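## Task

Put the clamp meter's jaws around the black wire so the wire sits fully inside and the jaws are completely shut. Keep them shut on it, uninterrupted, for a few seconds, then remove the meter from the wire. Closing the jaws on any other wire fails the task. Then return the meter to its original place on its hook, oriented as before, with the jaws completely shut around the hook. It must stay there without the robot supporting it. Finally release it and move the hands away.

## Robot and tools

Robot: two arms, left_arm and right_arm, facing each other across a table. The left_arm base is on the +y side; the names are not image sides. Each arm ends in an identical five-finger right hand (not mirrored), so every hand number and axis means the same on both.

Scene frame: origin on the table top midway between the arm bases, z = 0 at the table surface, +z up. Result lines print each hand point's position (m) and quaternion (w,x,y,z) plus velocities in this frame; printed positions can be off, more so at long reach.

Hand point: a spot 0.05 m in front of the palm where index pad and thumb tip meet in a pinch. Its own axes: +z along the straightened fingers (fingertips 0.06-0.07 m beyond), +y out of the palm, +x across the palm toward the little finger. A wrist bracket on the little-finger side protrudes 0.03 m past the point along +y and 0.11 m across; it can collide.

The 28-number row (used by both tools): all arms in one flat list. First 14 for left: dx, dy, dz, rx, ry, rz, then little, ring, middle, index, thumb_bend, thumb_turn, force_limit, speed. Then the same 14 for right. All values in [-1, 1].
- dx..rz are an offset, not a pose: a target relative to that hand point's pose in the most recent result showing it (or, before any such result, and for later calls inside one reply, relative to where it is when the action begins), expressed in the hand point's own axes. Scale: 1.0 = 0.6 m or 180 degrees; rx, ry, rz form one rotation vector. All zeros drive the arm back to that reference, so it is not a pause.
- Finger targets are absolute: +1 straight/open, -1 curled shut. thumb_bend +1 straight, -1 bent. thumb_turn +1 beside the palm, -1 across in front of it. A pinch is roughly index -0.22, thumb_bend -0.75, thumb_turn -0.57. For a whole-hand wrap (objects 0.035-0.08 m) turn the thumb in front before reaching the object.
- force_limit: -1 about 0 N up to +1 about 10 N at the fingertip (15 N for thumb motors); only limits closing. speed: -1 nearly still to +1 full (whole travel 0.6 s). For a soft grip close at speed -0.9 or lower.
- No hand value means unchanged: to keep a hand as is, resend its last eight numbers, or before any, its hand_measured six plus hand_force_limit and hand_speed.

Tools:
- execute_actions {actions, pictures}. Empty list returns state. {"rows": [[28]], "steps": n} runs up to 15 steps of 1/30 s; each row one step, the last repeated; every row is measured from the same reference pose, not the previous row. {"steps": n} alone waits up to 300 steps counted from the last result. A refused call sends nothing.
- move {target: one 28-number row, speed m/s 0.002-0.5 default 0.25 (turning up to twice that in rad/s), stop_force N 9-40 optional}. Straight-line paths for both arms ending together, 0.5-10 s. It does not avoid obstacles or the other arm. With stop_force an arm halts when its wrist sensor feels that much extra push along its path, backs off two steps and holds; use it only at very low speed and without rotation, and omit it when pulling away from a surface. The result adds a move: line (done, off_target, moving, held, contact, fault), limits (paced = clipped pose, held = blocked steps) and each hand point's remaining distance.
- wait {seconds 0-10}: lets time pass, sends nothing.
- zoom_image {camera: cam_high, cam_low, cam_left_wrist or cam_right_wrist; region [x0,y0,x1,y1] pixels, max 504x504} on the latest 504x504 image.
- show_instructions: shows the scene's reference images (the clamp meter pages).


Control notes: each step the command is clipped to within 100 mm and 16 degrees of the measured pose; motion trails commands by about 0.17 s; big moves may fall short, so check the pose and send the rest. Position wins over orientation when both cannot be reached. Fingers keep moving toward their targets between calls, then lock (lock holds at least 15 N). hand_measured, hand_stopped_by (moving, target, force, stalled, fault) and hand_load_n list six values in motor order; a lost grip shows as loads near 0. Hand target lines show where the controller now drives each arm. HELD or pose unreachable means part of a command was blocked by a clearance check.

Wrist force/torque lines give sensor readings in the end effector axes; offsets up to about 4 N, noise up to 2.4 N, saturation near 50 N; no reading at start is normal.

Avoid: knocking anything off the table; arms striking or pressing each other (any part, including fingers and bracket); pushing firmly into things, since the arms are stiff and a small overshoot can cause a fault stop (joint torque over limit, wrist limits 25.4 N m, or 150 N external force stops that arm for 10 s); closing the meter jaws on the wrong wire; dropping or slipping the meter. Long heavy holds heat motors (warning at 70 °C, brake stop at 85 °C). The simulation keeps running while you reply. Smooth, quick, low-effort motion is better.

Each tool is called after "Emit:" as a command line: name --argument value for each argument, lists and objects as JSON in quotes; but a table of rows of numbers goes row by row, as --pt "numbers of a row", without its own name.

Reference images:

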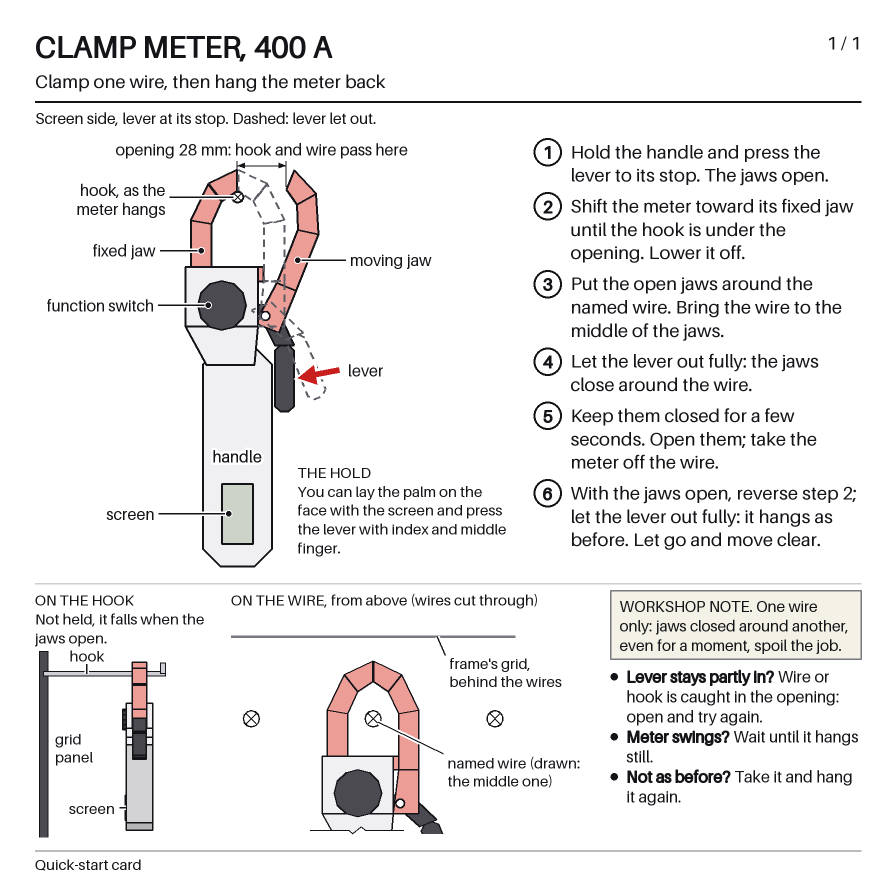

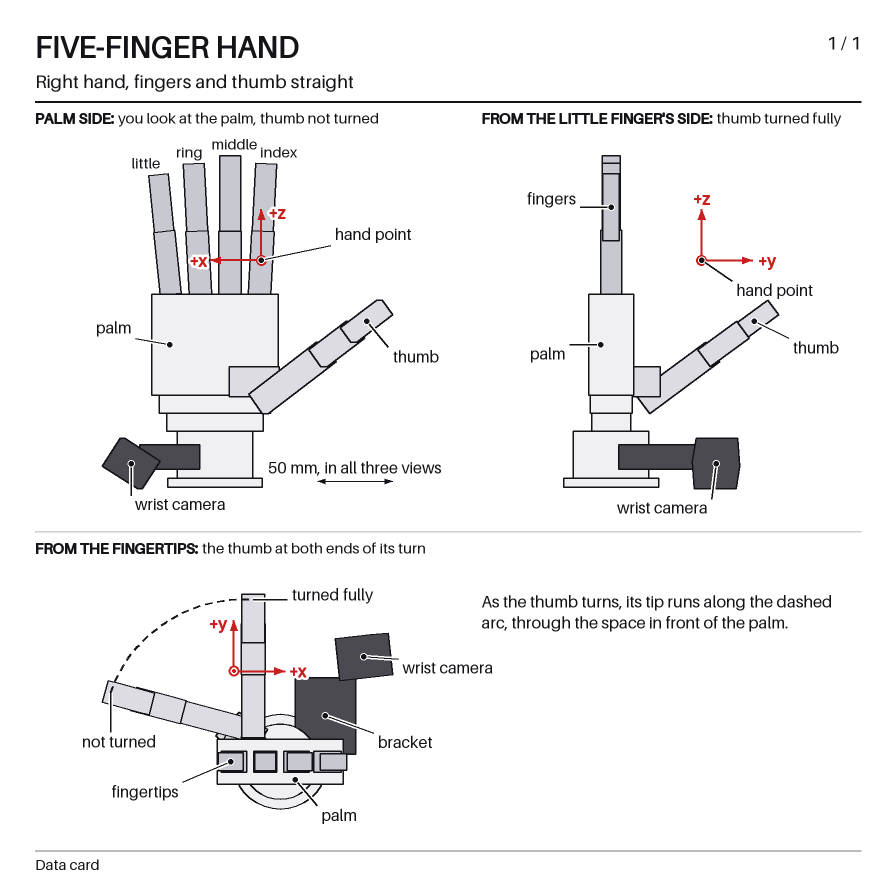

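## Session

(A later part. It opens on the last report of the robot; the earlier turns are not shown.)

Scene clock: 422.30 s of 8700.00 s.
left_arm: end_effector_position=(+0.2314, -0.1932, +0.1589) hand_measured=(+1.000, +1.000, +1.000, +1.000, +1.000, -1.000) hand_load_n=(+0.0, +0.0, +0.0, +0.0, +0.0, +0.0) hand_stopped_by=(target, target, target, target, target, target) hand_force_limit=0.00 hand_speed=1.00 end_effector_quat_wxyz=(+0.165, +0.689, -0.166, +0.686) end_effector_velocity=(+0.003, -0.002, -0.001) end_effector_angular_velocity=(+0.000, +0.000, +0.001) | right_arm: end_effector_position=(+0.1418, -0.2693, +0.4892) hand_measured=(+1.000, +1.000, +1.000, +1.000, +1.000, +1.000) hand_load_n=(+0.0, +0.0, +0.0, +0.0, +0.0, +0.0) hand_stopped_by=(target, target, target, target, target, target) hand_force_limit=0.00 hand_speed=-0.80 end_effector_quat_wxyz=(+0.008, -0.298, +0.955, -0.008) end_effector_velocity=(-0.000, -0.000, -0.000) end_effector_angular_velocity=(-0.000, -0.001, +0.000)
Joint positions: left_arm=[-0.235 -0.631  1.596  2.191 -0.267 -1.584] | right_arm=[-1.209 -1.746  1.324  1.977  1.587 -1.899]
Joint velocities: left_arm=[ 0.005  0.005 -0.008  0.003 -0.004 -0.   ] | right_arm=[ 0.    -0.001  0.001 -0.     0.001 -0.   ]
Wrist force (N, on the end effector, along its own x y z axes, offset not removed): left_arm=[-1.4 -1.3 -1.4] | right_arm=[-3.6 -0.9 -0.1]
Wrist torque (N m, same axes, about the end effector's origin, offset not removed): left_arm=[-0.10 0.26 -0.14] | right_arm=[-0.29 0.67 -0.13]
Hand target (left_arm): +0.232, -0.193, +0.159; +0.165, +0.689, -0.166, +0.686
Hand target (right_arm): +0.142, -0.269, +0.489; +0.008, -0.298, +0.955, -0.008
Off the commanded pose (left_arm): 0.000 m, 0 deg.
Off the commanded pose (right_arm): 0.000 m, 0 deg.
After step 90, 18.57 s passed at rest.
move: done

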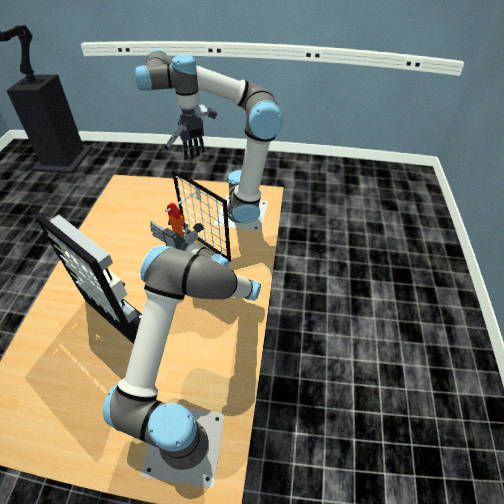

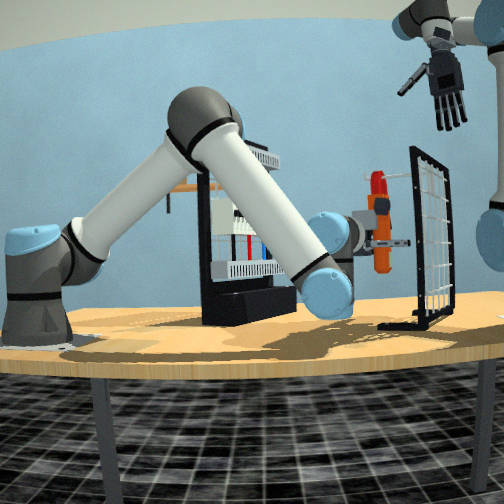

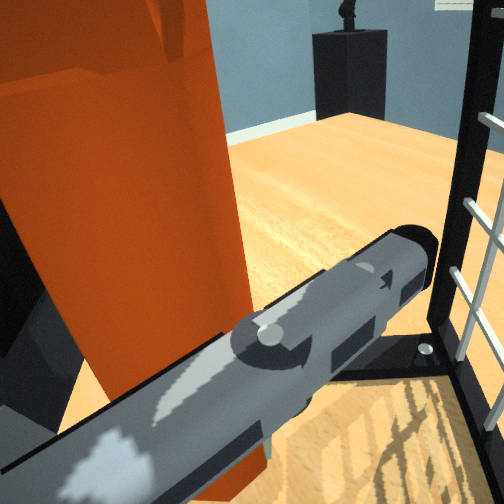

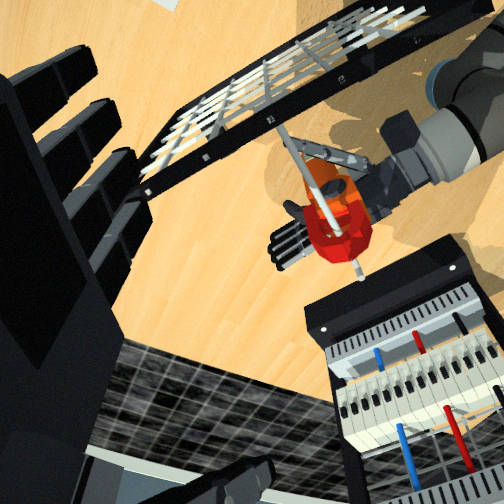

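Emit:
execute_actions --actions '[{"rows": [[0,0,0,0,0,0, 1,1,-1,-1,-1,-1,0.6,-0.6, 0,0,0,0,0,0, 1,1,1,1,1,1,0,-0.8]], "steps": 15}]' --pictures false

Emit:
wait --seconds 2.5

Emit:
zoom_image --camera "cam_right_wrist" --region '[230, 90, 480, 340]'

Scene clock: 430.53 s of 8700.00 s.
left_arm: end_effector_position=(+0.2314, -0.1932, +0.1588) hand_measured=(+1.000, +1.000, +0.736, +0.736, +0.832, -1.000) hand_load_n=(+0.0, +0.0, +0.0, +0.0, +0.0, +0.0) hand_stopped_by=(target, target, moving, moving, moving, target) hand_force_limit=0.60 hand_speed=-0.60 end_effector_quat_wxyz=(+0.165, +0.689, -0.166, +0.686) end_effector_velocity=(-0.001, +0.000, +0.000) end_effector_angular_velocity=(+0.001, -0.001, +0.000) | right_arm: end_effector_position=(+0.1418, -0.2693, +0.4892) hand_measured=(+1.000, +1.000, +1.000, +1.000, +1.000, +1.000) hand_load_n=(+0.0, +0.0, +0.0, +0.0, +0.0, +0.0) hand_stopped_by=(target, target, target, target, target, target) hand_force_limit=0.00 hand_speed=-0.80 end_effector_quat_wxyz=(+0.008, -0.298, +0.955, -0.008) end_effector_velocity=(+0.000, +0.000, +0.000) end_effector_angular_velocity=(-0.000, -0.000, -0.000)
Joint positions: left_arm=[-0.235 -0.631  1.596  2.191 -0.267 -1.584] | right_arm=[-1.209 -1.746  1.324  1.977  1.587 -1.899]
Joint velocities: left_arm=[-0.001 -0.001  0.    -0.     0.002  0.002] | right_arm=[ 0.  0. -0. -0.  0.  0.]
Wrist force (N, on the end effector, along its own x y z axes, offset not removed): left_arm=[-2.1 -2.3 1.1] | right_arm=[-2.9 -0.4 0.7]
Wrist torque (N m, same axes, about the end effector's origin, offset not removed): left_arm=[-0.25 0.21 -0.34] | right_arm=[-0.37 0.51 -0.08]
Hand target (left_arm): +0.231, -0.193, +0.159; +0.165, +0.689, -0.166, +0.686
Hand target (right_arm): +0.142, -0.269, +0.489; +0.008, -0.298, +0.955, -0.008
Off the commanded pose (left_arm): 0.000 m, 0 deg.
Off the commanded pose (right_arm): 0.000 m, 0 deg.
Steps of this call (steps 1 to 90: nothing new was sent; then 4.73 s passed at rest; steps 91 to 105: all 15 steps of this action). Readings (end_effector_position | what the end effector reports):
91: left_arm (+0.2316, -0.1935, +0.1588) | right_arm (+0.1418, -0.2693, +0.4892) | left_arm hand_measured=(+1.000, +1.000, +1.000, +1.000, +1.000, -1.000) hand_load_n=(+0.0, +0.0, +0.0, +0.0, +0.0, +0.0) hand_stopped_by=(target, target, moving, moving, moving, target) hand_force_limit=0.60 hand_speed=-0.60 | right_arm hand_measured=(+1.000, +1.000, +1.000, +1.000, +1.000, +1.000) hand_load_n=(+0.0, +0.0, +0.0, +0.0, +0.0, +0.0) hand_stopped_by=(target, target, target, target, target, target) hand_force_limit=0.00 hand_speed=-0.80
92: left_arm (+0.2316, -0.1935, +0.1588) | right_arm (+0.1418, -0.2693, +0.4892) | left_arm hand_measured=(+1.000, +1.000, +1.000, +1.000, +1.000, -1.000) hand_load_n=(+0.0, +0.0, +0.0, +0.0, +0.0, +0.0) hand_stopped_by=(target, target, moving, moving, moving, target) hand_force_limit=0.60 hand_speed=-0.60 | right_arm hand_measured=(+1.000, +1.000, +1.000, +1.000, +1.000, +1.000) hand_load_n=(+0.0, +0.0, +0.0, +0.0, +0.0, +0.0) hand_stopped_by=(target, target, target, target, target, target) hand_force_limit=0.00 hand_speed=-0.80
94: left_arm (+0.2316, -0.1935, +0.1588) | right_arm (+0.1418, -0.2693, +0.4892) | left_arm hand_measured=(+1.000, +1.000, +0.980, +0.980, +0.988, -1.000) hand_load_n=(+0.0, +0.0, +0.0, +0.0, +0.0, +0.0) hand_stopped_by=(target, target, moving, moving, moving, target) hand_force_limit=0.60 hand_speed=-0.60 | right_arm hand_measured=(+1.000, +1.000, +1.000, +1.000, +1.000, +1.000) hand_load_n=(+0.0, +0.0, +0.0, +0.0, +0.0, +0.0) hand_stopped_by=(target, target, target, target, target, target) hand_force_limit=0.00 hand_speed=-0.80
98: left_arm (+0.2315, -0.1933, +0.1587) | right_arm (+0.1418, -0.2693, +0.4892) | left_arm hand_measured=(+1.000, +1.000, +0.890, +0.890, +0.932, -1.000) hand_load_n=(+0.0, +0.0, +0.0, +0.0, +0.0, +0.0) hand_stopped_by=(target, target, moving, moving, moving, target) hand_force_limit=0.60 hand_speed=-0.60 | right_arm hand_measured=(+1.000, +1.000, +1.000, +1.000, +1.000, +1.000) hand_load_n=(+0.0, +0.0, +0.0, +0.0, +0.0, +0.0) hand_stopped_by=(target, target, target, target, target, target) hand_force_limit=0.00 hand_speed=-0.80
105: the state above

Scene clock: 433.03 s of 8700.00 s.
left_arm: end_effector_position=(+0.2314, -0.1932, +0.1589) hand_measured=(+1.000, +1.000, -0.572, -0.786, -0.018, -1.000) hand_load_n=(+0.0, +0.0, +8.0, +10.5, +11.5, +1.5) hand_stopped_by=(target, target, force, force, force, target) hand_force_limit=0.60 hand_speed=-0.60 end_effector_quat_wxyz=(+0.165, +0.689, -0.166, +0.686) end_effector_velocity=(+0.001, +0.000, +0.001) end_effector_angular_velocity=(+0.000, -0.001, +0.001) | right_arm: end_effector_position=(+0.1418, -0.2693, +0.4892) hand_measured=(+1.000, +1.000, +1.000, +1.000, +1.000, +1.000) hand_load_n=(+0.0, +0.0, +0.0, +0.0, +0.0, +0.0) hand_stopped_by=(target, target, target, target, target, target) hand_force_limit=0.00 hand_speed=-0.80 end_effector_quat_wxyz=(+0.008, -0.298, +0.955, -0.008) end_effector_velocity=(-0.000, +0.000, +0.000) end_effector_angular_velocity=(+0.001, -0.001, +0.000)
Joint positions: left_arm=[-0.235 -0.631  1.596  2.191 -0.267 -1.584] | right_arm=[-1.209 -1.746  1.324  1.977  1.587 -1.899]
Joint velocities: left_arm=[ 0.001 -0.001 -0.    -0.     0.     0.002] | right_arm=[-0.    -0.001 -0.    -0.    -0.001 -0.   ]
Wrist force (N, on the end effector, along its own x y z axes, offset not removed): left_arm=[0.6 0.0 -3.9] | right_arm=[-1.4 -1.2 0.4]
Wrist torque (N m, same axes, about the end effector's origin, offset not removed): left_arm=[0.28 0.09 -0.29] | right_arm=[-0.39 0.29 -0.05]
Hand target (left_arm): +0.231, -0.193, +0.159; +0.165, +0.689, -0.166, +0.686
Hand target (right_arm): +0.142, -0.269, +0.489; +0.008, -0.298, +0.955, -0.008
Off the commanded pose (left_arm): 0.000 m, 0 deg.
Off the commanded pose (right_arm): 0.000 m, 0 deg.
Steps of this call (steps 1 to 75: nothing new was sent). Readings (end_effector_position | what the end effector reports):
1: left_arm (+0.2314, -0.1932, +0.1588) | right_arm (+0.1418, -0.2693, +0.4892) | left_arm hand_measured=(+1.000, +1.000, +0.714, +0.714, +0.818, -1.000) hand_load_n=(+0.0, +0.0, +0.0, +0.0, +0.0, +0.5) hand_stopped_by=(target, target, moving, moving, moving, target) hand_force_limit=0.60 hand_speed=-0.60 | right_arm hand_measured=(+1.000, +1.000, +1.000, +1.000, +1.000, +1.000) hand_load_n=(+0.0, +0.0, +0.0, +0.0, +0.0, +0.0) hand_stopped_by=(target, target, target, target, target, target) hand_force_limit=0.00 hand_speed=-0.80
2: left_arm (+0.2314, -0.1932, +0.1588) | right_arm (+0.1418, -0.2693, +0.4892) | left_arm hand_measured=(+1.000, +1.000, +0.690, +0.690, +0.804, -1.000) hand_load_n=(+0.0, +0.0, +0.0, +0.0, +0.0, +0.5) hand_stopped_by=(target, target, moving, moving, moving, target) hand_force_limit=0.60 hand_speed=-0.60 | right_arm hand_measured=(+1.000, +1.000, +1.000, +1.000, +1.000, +1.000) hand_load_n=(+0.0, +0.0, +0.0, +0.0, +0.0, +0.0) hand_stopped_by=(target, target, target, target, target, target) hand_force_limit=0.00 hand_speed=-0.80
4: left_arm (+0.2314, -0.1932, +0.1589) | right_arm (+0.1418, -0.2693, +0.4892) | left_arm hand_measured=(+1.000, +1.000, +0.646, +0.646, +0.776, -1.000) hand_load_n=(+0.0, +0.0, +0.0, +0.0, +0.0, +0.5) hand_stopped_by=(target, target, moving, moving, moving, target) hand_force_limit=0.60 hand_speed=-0.60 | right_arm hand_measured=(+1.000, +1.000, +1.000, +1.000, +1.000, +1.000) hand_load_n=(+0.0, +0.0, +0.0, +0.0, +0.0, +0.0) hand_stopped_by=(target, target, target, target, target, target) hand_force_limit=0.00 hand_speed=-0.80
8: left_arm (+0.2314, -0.1932, +0.1589) | right_arm (+0.1418, -0.2693, +0.4892) | left_arm hand_measured=(+1.000, +1.000, +0.558, +0.558, +0.720, -1.000) hand_load_n=(+0.0, +0.0, +0.0, +0.0, +0.0, +0.5) hand_stopped_by=(target, target, moving, moving, moving, target) hand_force_limit=0.60 hand_speed=-0.60 | right_arm hand_measured=(+1.000, +1.000, +1.000, +1.000, +1.000, +1.000) hand_load_n=(+0.0, +0.0, +0.0, +0.0, +0.0, +0.0) hand_stopped_by=(target, target, target, target, target, target) hand_force_limit=0.00 hand_speed=-0.80
75: the state above

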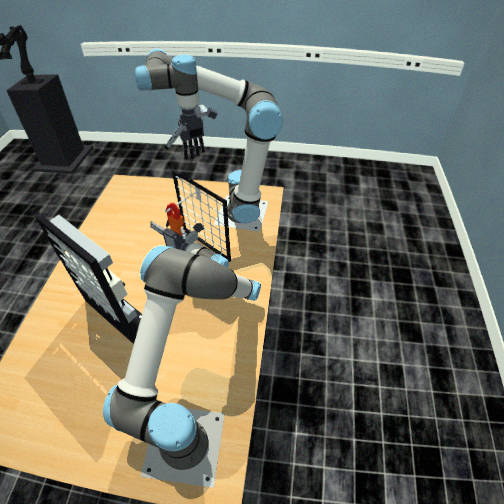

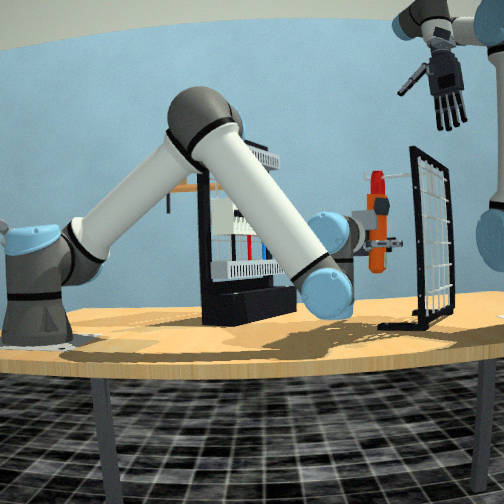

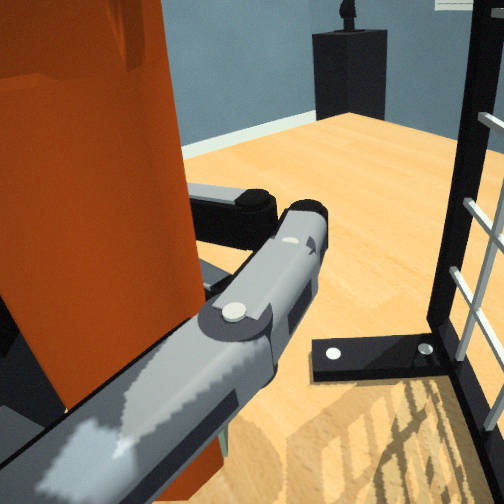

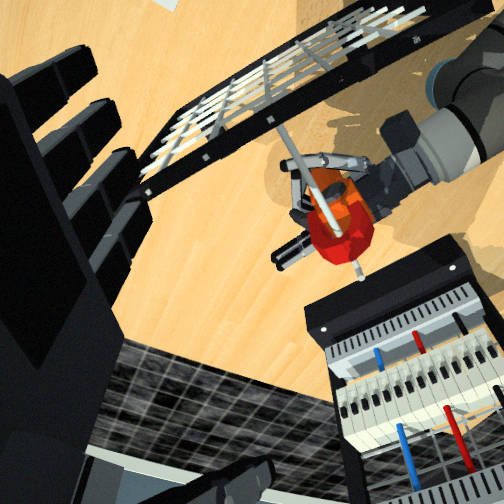

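Region (230, 90, 480, 340) of cam_right_wrist's 504x504 image, scaled by 2.016, with more detail than that image has.

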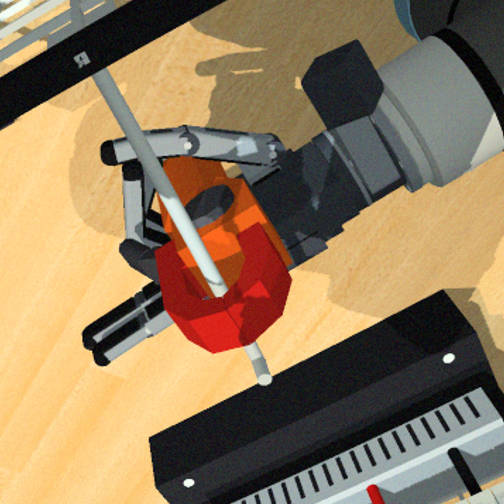

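Emit:
execute_actions --actions '[{"rows": [[0,0,0,0,0,0, -1,-1,-1,-1,-1,-1,1.0,-0.5, 0,0,0,0,0,0, 1,1,1,1,1,1,0,-0.8]], "steps": 15}]' --pictures false

Emit:
wait --seconds 2.5

Emit:
zoom_image --camera "cam_right_wrist" --region '[230, 90, 480, 340]'

Scene clock: 444.07 s of 8700.00 s.
left_arm: end_effector_position=(+0.2314, -0.1932, +0.1589) hand_measured=(+0.670, +0.670, -0.572, -0.786, -0.018, -1.000) hand_load_n=(+0.0, +0.0, +8.0, +10.5, +11.5, +1.5) hand_stopped_by=(moving, moving, force, force, force, target) hand_force_limit=1.00 hand_speed=-0.50 end_effector_quat_wxyz=(+0.165, +0.689, -0.166, +0.686) end_effector_velocity=(-0.001, -0.000, -0.000) end_effector_angular_velocity=(+0.001, -0.000, +0.000) | right_arm: end_effector_position=(+0.1418, -0.2693, +0.4892) hand_measured=(+1.000, +1.000, +1.000, +1.000, +1.000, +1.000) hand_load_n=(+0.0, +0.0, +0.0, +0.0, +0.0, +0.0) hand_stopped_by=(target, target, target, target, target, target) hand_force_limit=0.00 hand_speed=-0.80 end_effector_quat_wxyz=(+0.008, -0.298, +0.955, -0.008) end_effector_velocity=(-0.000, -0.000, +0.000) end_effector_angular_velocity=(+0.001, -0.002, -0.000)
Joint positions: left_arm=[-0.235 -0.631  1.596  2.191 -0.267 -1.584] | right_arm=[-1.209 -1.746  1.324  1.977  1.587 -1.899]
Joint velocities: left_arm=[-0.001  0.001 -0.     0.     0.001 -0.   ] | right_arm=[-0.    -0.002  0.    -0.    -0.     0.   ]
Wrist force (N, on the end effector, along its own x y z axes, offset not removed): left_arm=[-1.1 1.4 0.0] | right_arm=[-3.4 -1.4 -0.8]
Wrist torque (N m, same axes, about the end effector's origin, offset not removed): left_arm=[0.11 0.07 -0.15] | right_arm=[-0.36 0.64 -0.19]
Hand target (left_arm): +0.231, -0.193, +0.159; +0.165, +0.689, -0.166, +0.686
Hand target (right_arm): +0.142, -0.269, +0.489; +0.008, -0.298, +0.955, -0.008
Off the commanded pose (left_arm): 0.000 m, 0 deg.
Off the commanded pose (right_arm): 0.000 m, 0 deg.
Steps of this call (steps 1 to 90: nothing new was sent; then 7.53 s passed at rest; steps 91 to 105: all 15 steps of this action). Readings (end_effector_position | what the end effector reports):
91: left_arm (+0.2314, -0.1932, +0.1589) | right_arm (+0.1418, -0.2693, +0.4892) | left_arm hand_measured=(+1.000, +1.000, -0.572, -0.786, -0.018, -1.000) hand_load_n=(+0.0, +0.0, +8.0, +10.5, +11.5, +1.5) hand_stopped_by=(moving, moving, force, force, force, target) hand_force_limit=1.00 hand_speed=-0.50 | right_arm hand_measured=(+1.000, +1.000, +1.000, +1.000, +1.000, +1.000) hand_load_n=(+0.0, +0.0, +0.0, +0.0, +0.0, +0.0) hand_stopped_by=(target, target, target, target, target, target) hand_force_limit=0.00 hand_speed=-0.80
92: left_arm (+0.2314, -0.1932, +0.1589) | right_arm (+0.1418, -0.2693, +0.4892) | left_arm hand_measured=(+1.000, +1.000, -0.572, -0.786, -0.018, -1.000) hand_load_n=(+0.0, +0.0, +8.0, +10.5, +11.5, +1.5) hand_stopped_by=(moving, moving, force, force, force, target) hand_force_limit=1.00 hand_speed=-0.50 | right_arm hand_measured=(+1.000, +1.000, +1.000, +1.000, +1.000, +1.000) hand_load_n=(+0.0, +0.0, +0.0, +0.0, +0.0, +0.0) hand_stopped_by=(target, target, target, target, target, target) hand_force_limit=0.00 hand_speed=-0.80
94: left_arm (+0.2314, -0.1932, +0.1589) | right_arm (+0.1418, -0.2693, +0.4892) | left_arm hand_measured=(+0.974, +0.974, -0.572, -0.786, -0.018, -1.000) hand_load_n=(+0.0, +0.0, +8.0, +10.5, +11.5, +1.5) hand_stopped_by=(moving, moving, force, force, force, target) hand_force_limit=1.00 hand_speed=-0.50 | right_arm hand_measured=(+1.000, +1.000, +1.000, +1.000, +1.000, +1.000) hand_load_n=(+0.0, +0.0, +0.0, +0.0, +0.0, +0.0) hand_stopped_by=(target, target, target, target, target, target) hand_force_limit=0.00 hand_speed=-0.80
98: left_arm (+0.2314, -0.1932, +0.1589) | right_arm (+0.1418, -0.2693, +0.4892) | left_arm hand_measured=(+0.864, +0.864, -0.572, -0.786, -0.018, -1.000) hand_load_n=(+0.0, +0.0, +8.0, +10.5, +11.5, +1.5) hand_stopped_by=(moving, moving, force, force, force, target) hand_force_limit=1.00 hand_speed=-0.50 | right_arm hand_measured=(+1.000, +1.000, +1.000, +1.000, +1.000, +1.000) hand_load_n=(+0.0, +0.0, +0.0, +0.0, +0.0, +0.0) hand_stopped_by=(target, target, target, target, target, target) hand_force_limit=0.00 hand_speed=-0.80
105: the state above

Scene clock: 446.57 s of 8700.00 s.
left_arm: end_effector_position=(+0.2314, -0.1932, +0.1589) hand_measured=(-0.816, -0.772, -0.572, -0.784, -0.018, -1.000) hand_load_n=(+11.5, +6.0, +7.0, +8.0, +12.0, +6.0) hand_stopped_by=(force, force, force, force, force, target) hand_force_limit=1.00 hand_speed=-0.50 end_effector_quat_wxyz=(+0.165, +0.689, -0.166, +0.686) end_effector_velocity=(+0.000, +0.000, -0.001) end_effector_angular_velocity=(-0.000, +0.000, +0.000) | right_arm: end_effector_position=(+0.1418, -0.2693, +0.4892) hand_measured=(+1.000, +1.000, +1.000, +1.000, +1.000, +1.000) hand_load_n=(+0.0, +0.0, +0.0, +0.0, +0.0, +0.0) hand_stopped_by=(target, target, target, target, target, target) hand_force_limit=0.00 hand_speed=-0.80 end_effector_quat_wxyz=(+0.008, -0.298, +0.955, -0.008) end_effector_velocity=(-0.000, +0.000, +0.000) end_effector_angular_velocity=(+0.000, +0.001, +0.000)
Joint positions: left_arm=[-0.235 -0.631  1.596  2.191 -0.267 -1.584] | right_arm=[-1.209 -1.746  1.324  1.977  1.587 -1.899]
Joint velocities: left_arm=[ 0.     0.001  0.    -0.     0.    -0.001] | right_arm=[ 0.  0. -0.  0. -0. -0.]
Wrist force (N, on the end effector, along its own x y z axes, offset not removed): left_arm=[-4.8 -3.6 0.2] | right_arm=[-2.2 -0.2 -0.4]
Wrist torque (N m, same axes, about the end effector's origin, offset not removed): left_arm=[-0.64 0.42 -0.53] | right_arm=[-0.18 0.45 -0.04]
Hand target (left_arm): +0.231, -0.193, +0.159; +0.165, +0.689, -0.166, +0.686
Hand target (right_arm): +0.142, -0.269, +0.489; +0.008, -0.298, +0.955, -0.008
Off the commanded pose (left_arm): 0.000 m, 0 deg.
Off the commanded pose (right_arm): 0.000 m, 0 deg.
Steps of this call (steps 1 to 75: nothing new was sent). Readings (end_effector_position | what the end effector reports):
1: left_arm (+0.2314, -0.1932, +0.1589) | right_arm (+0.1418, -0.2693, +0.4892) | left_arm hand_measured=(+0.642, +0.642, -0.572, -0.786, -0.018, -1.000) hand_load_n=(+0.0, +0.0, +8.0, +10.5, +11.5, +1.5) hand_stopped_by=(moving, moving, force, force, force, target) hand_force_limit=1.00 hand_speed=-0.50 | right_arm hand_measured=(+1.000, +1.000, +1.000, +1.000, +1.000, +1.000) hand_load_n=(+0.0, +0.0, +0.0, +0.0, +0.0, +0.0) hand_stopped_by=(target, target, target, target, target, target) hand_force_limit=0.00 hand_speed=-0.80
2: left_arm (+0.2314, -0.1932, +0.1589) | right_arm (+0.1418, -0.2693, +0.4892) | left_arm hand_measured=(+0.614, +0.614, -0.572, -0.786, -0.018, -1.000) hand_load_n=(+0.0, +0.0, +8.0, +10.5, +11.5, +1.5) hand_stopped_by=(moving, moving, force, force, force, target) hand_force_limit=1.00 hand_speed=-0.50 | right_arm hand_measured=(+1.000, +1.000, +1.000, +1.000, +1.000, +1.000) hand_load_n=(+0.0, +0.0, +0.0, +0.0, +0.0, +0.0) hand_stopped_by=(target, target, target, target, target, target) hand_force_limit=0.00 hand_speed=-0.80
4: left_arm (+0.2314, -0.1932, +0.1589) | right_arm (+0.1418, -0.2693, +0.4892) | left_arm hand_measured=(+0.558, +0.558, -0.572, -0.786, -0.018, -1.000) hand_load_n=(+0.0, +0.0, +8.0, +10.5, +11.5, +1.5) hand_stopped_by=(moving, moving, force, force, force, target) hand_force_limit=1.00 hand_speed=-0.50 | right_arm hand_measured=(+1.000, +1.000, +1.000, +1.000, +1.000, +1.000) hand_load_n=(+0.0, +0.0, +0.0, +0.0, +0.0, +0.0) hand_stopped_by=(target, target, target, target, target, target) hand_force_limit=0.00 hand_speed=-0.80
8: left_arm (+0.2314, -0.1932, +0.1589) | right_arm (+0.1418, -0.2693, +0.4892) | left_arm hand_measured=(+0.448, +0.448, -0.572, -0.786, -0.018, -1.000) hand_load_n=(+0.0, +0.0, +8.0, +10.5, +11.5, +1.5) hand_stopped_by=(moving, moving, force, force, force, target) hand_force_limit=1.00 hand_speed=-0.50 | right_arm hand_measured=(+1.000, +1.000, +1.000, +1.000, +1.000, +1.000) hand_load_n=(+0.0, +0.0, +0.0, +0.0, +0.0, +0.0) hand_stopped_by=(target, target, target, target, target, target) hand_force_limit=0.00 hand_speed=-0.80
75: the state above

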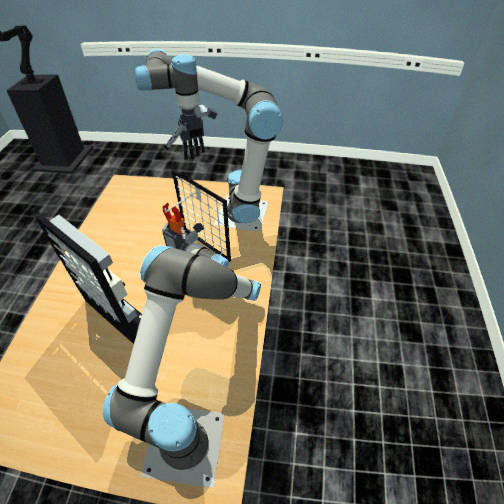

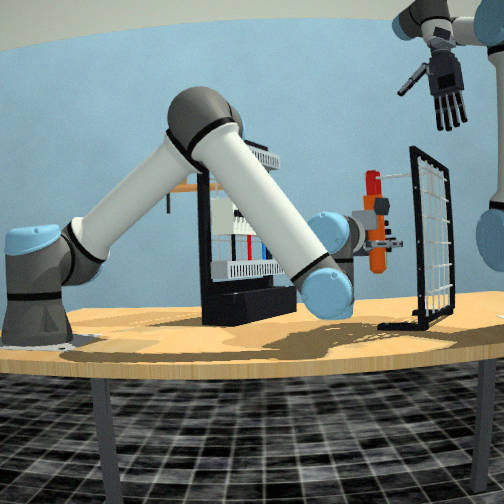

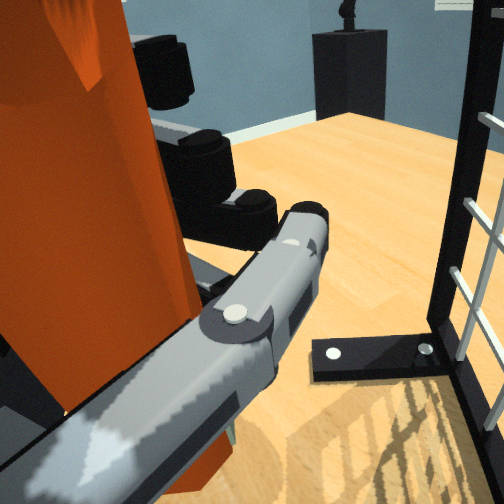

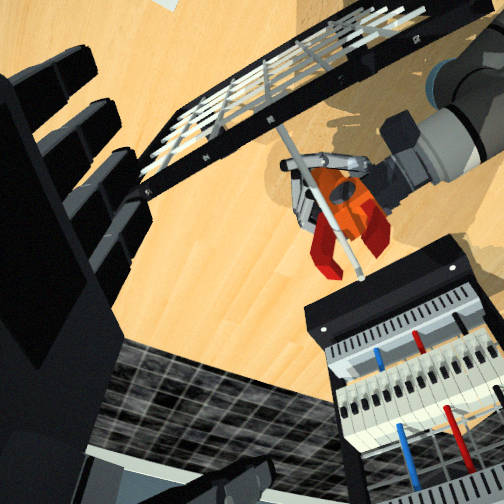

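Region (230, 90, 480, 340) of cam_right_wrist's 504x504 image, scaled by 2.016, with more detail than that image has.

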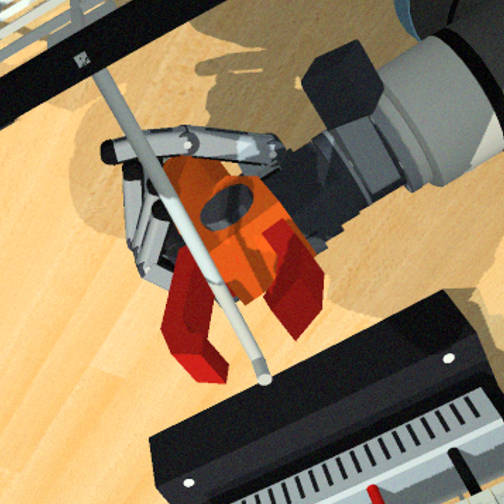

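Emit:
move --target '[0,0.02,0,0,0,0, -1,-1,-1,-1,-1,-1,1.0,-0.5, 0,0,0,0,0,0, 1,1,1,1,1,1,0,-0.8]' --speed 0.03

Emit:
zoom_image --camera "cam_right_wrist" --region '[230, 90, 480, 340]'

Emit:
zoom_image --camera "cam_low" --region '[300, 140, 460, 300]'

Emit:
zoom_image --camera "cam_high" --region '[130, 170, 240, 280]'

Scene clock: 461.90 s of 8700.00 s.
left_arm: end_effector_position=(+0.2261, -0.2036, +0.1589) hand_measured=(-0.816, -0.772, -0.572, -0.784, -0.018, -1.000) hand_load_n=(+11.5, +6.0, +7.0, +8.0, +12.0, +6.0) hand_stopped_by=(force, force, force, force, force, target) hand_force_limit=1.00 hand_speed=-0.50 end_effector_quat_wxyz=(+0.165, +0.689, -0.166, +0.686) end_effector_velocity=(-0.001, -0.003, +0.000) end_effector_angular_velocity=(-0.001, +0.000, +0.000) | right_arm: end_effector_position=(+0.1418, -0.2693, +0.4892) hand_measured=(+1.000, +1.000, +1.000, +1.000, +1.000, +1.000) hand_load_n=(+0.0, +0.0, +0.0, +0.0, +0.0, +0.0) hand_stopped_by=(target, target, target, target, target, target) hand_force_limit=0.00 hand_speed=-0.80 end_effector_quat_wxyz=(+0.008, -0.298, +0.955, -0.008) end_effector_velocity=(+0.000, +0.000, -0.000) end_effector_angular_velocity=(-0.000, +0.001, +0.000)
Joint positions: left_arm=[-0.241 -0.617  1.56   2.213 -0.262 -1.585] | right_arm=[-1.209 -1.746  1.324  1.977  1.587 -1.899]
Joint velocities: left_arm=[-0.001  0.003 -0.01   0.006  0.001 -0.   ] | right_arm=[ 0.  0.  0.  0. -0.  0.]
Wrist force (N, on the end effector, along its own x y z axes, offset not removed): left_arm=[-1.9 -0.7 -0.8] | right_arm=[-4.2 -0.2 0.2]
Wrist torque (N m, same axes, about the end effector's origin, offset not removed): left_arm=[-0.09 0.03 -0.15] | right_arm=[-0.26 0.72 -0.20]
Hand target (left_arm): +0.226, -0.204, +0.159; +0.165, +0.689, -0.166, +0.686
Hand target (right_arm): +0.142, -0.269, +0.489; +0.008, -0.298, +0.955, -0.008
Off the commanded pose (left_arm): 0.000 m, 0 deg.
Off the commanded pose (right_arm): 0.000 m, 0 deg.
After step 90, 11.53 s passed at rest.
move: done

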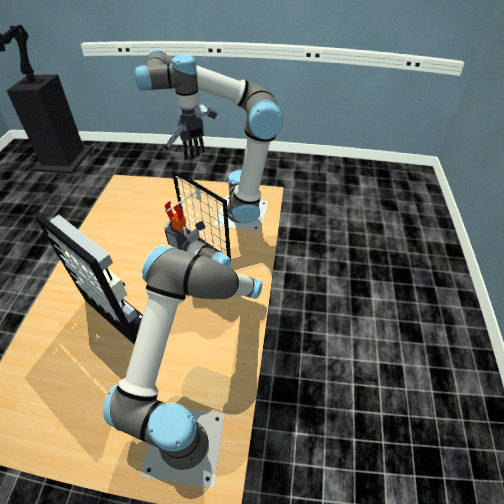

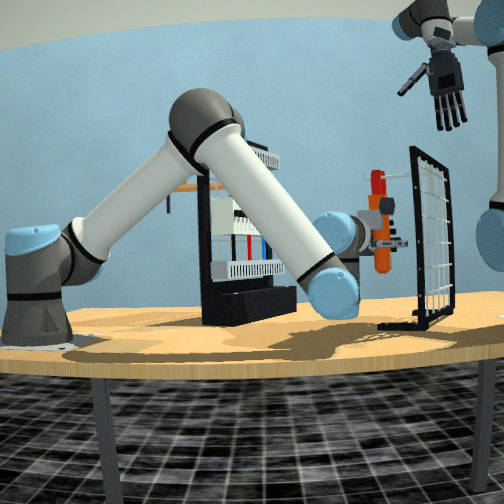

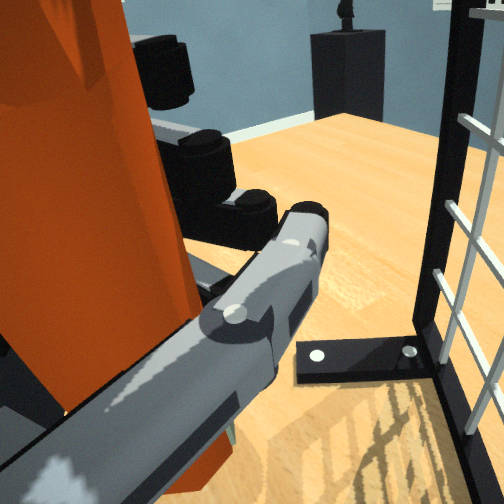

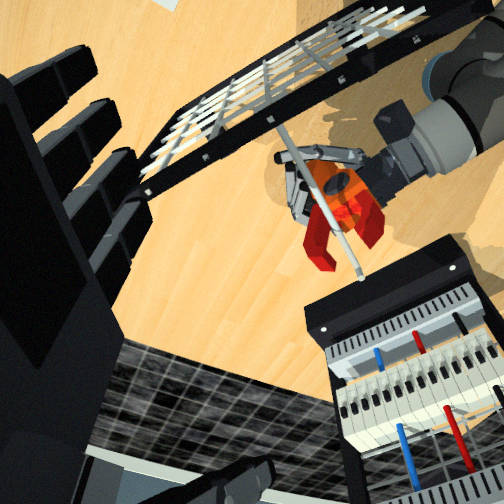

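Region (230, 90, 480, 340) of cam_right_wrist's 504x504 image, scaled by 2.016, with more detail than that image has.

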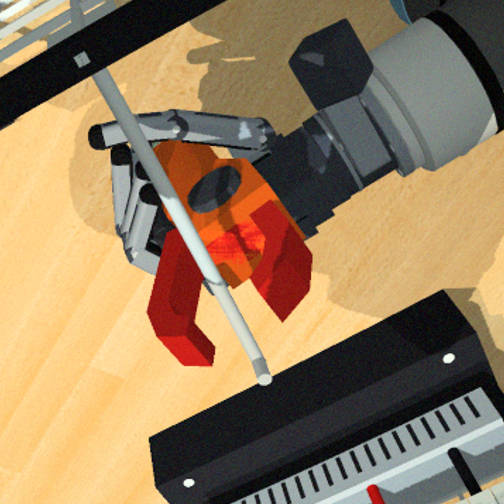

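Region (300, 140, 460, 300) of cam_low's 504x504 image, scaled by 3.150, with more detail than that image has.

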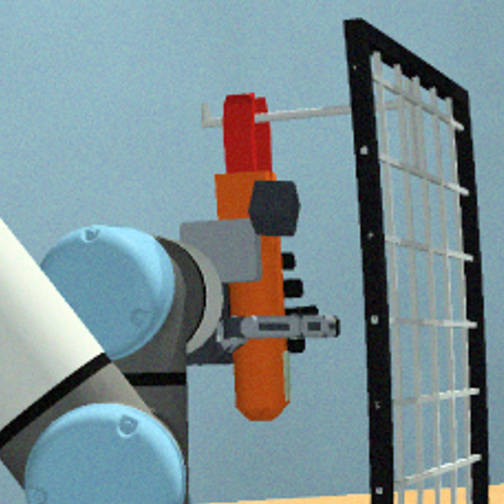

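Region (130, 170, 240, 280) of cam_high's 504x504 image, scaled by 4.582, with more detail than that image has.

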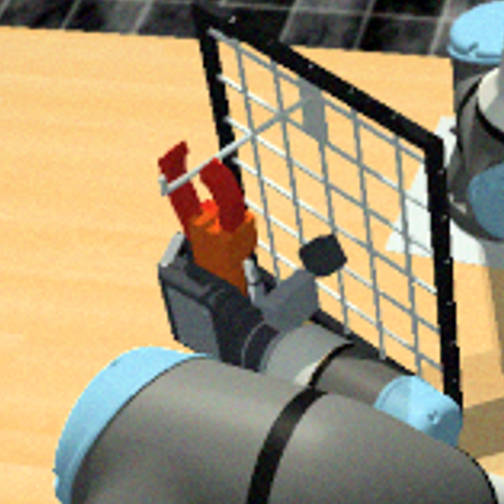

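Emit:
move --target '[-0.05,0,0,0,0,0, -1,-1,-1,-1,-1,-1,1.0,-0.5, 0,0,0,0,0,0, 1,1,1,1,1,1,0,-0.8]' --speed 0.03

Emit:
zoom_image --camera "cam_low" --region '[280, 140, 480, 340]'

Scene clock: 481.63 s of 8700.00 s.
left_arm: end_effector_position=(+0.2260, -0.2035, +0.1292) hand_measured=(-0.816, -0.772, -0.572, -0.784, -0.018, -1.000) hand_load_n=(+11.5, +6.0, +7.0, +8.0, +12.0, +6.0) hand_stopped_by=(force, force, force, force, force, target) hand_force_limit=1.00 hand_speed=-0.50 end_effector_quat_wxyz=(+0.165, +0.689, -0.166, +0.686) end_effector_velocity=(+0.002, +0.001, -0.003) end_effector_angular_velocity=(-0.000, -0.000, +0.004) | right_arm: end_effector_position=(+0.1418, -0.2693, +0.4892) hand_measured=(+1.000, +1.000, +1.000, +1.000, +1.000, +1.000) hand_load_n=(+0.0, +0.0, +0.0, +0.0, +0.0, +0.0) hand_stopped_by=(target, target, target, target, target, target) hand_force_limit=0.00 hand_speed=-0.80 end_effector_quat_wxyz=(+0.008, -0.298, +0.955, -0.008) end_effector_velocity=(-0.000, -0.000, -0.000) end_effector_angular_velocity=(-0.000, +0.000, -0.000)
Joint positions: left_arm=[-0.241 -0.56   1.545  2.172 -0.262 -1.585] | right_arm=[-1.209 -1.746  1.324  1.977  1.587 -1.899]
Joint velocities: left_arm=[ 0.002  0.006 -0.003 -0.005  0.002  0.001] | right_arm=[-0.    -0.001  0.001  0.     0.     0.   ]
Wrist force (N, on the end effector, along its own x y z axes, offset not removed): left_arm=[-1.6 -0.3 -1.9] | right_arm=[-2.2 -0.8 -0.1]
Wrist torque (N m, same axes, about the end effector's origin, offset not removed): left_arm=[0.19 -0.10 -0.26] | right_arm=[-0.34 0.31 -0.11]
Hand target (left_arm): +0.226, -0.203, +0.129; +0.165, +0.689, -0.166, +0.686
Hand target (right_arm): +0.142, -0.269, +0.489; +0.008, -0.298, +0.955, -0.008
Off the commanded pose (left_arm): 0.000 m, 0 deg.
Off the commanded pose (right_arm): 0.000 m, 0 deg.
After step 90, 15.37 s passed at rest.
move: done

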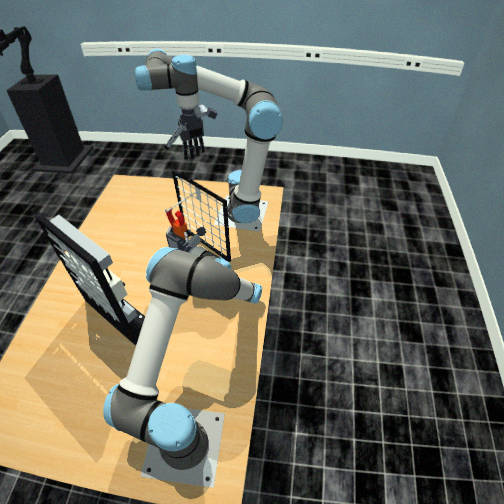

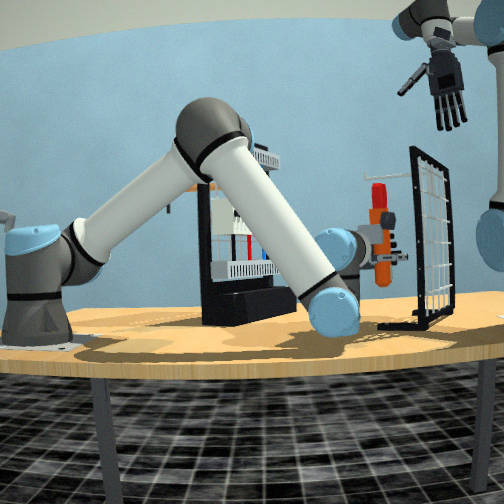

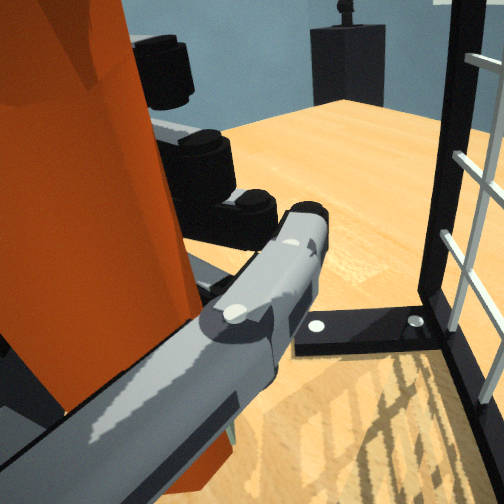

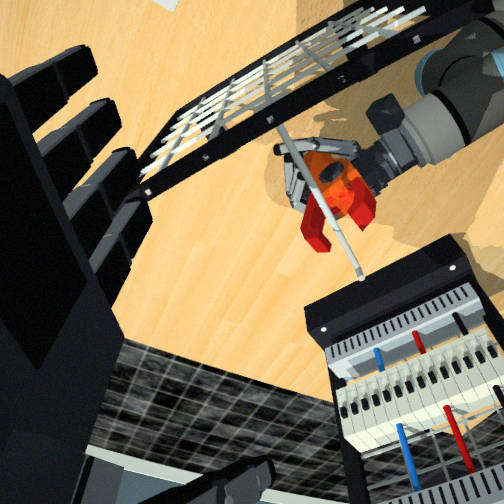

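Region (280, 140, 480, 340) of cam_low's 504x504 image, scaled by 2.520, with more detail than that image has.

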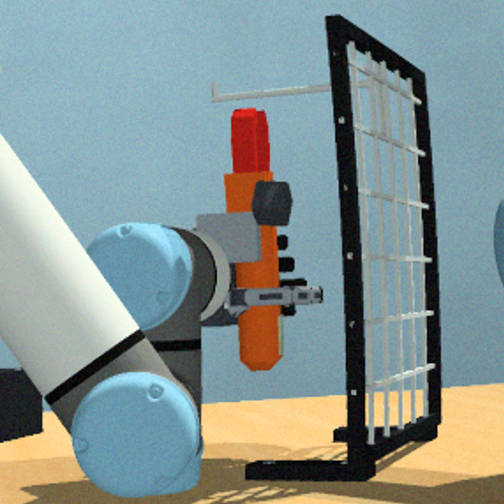

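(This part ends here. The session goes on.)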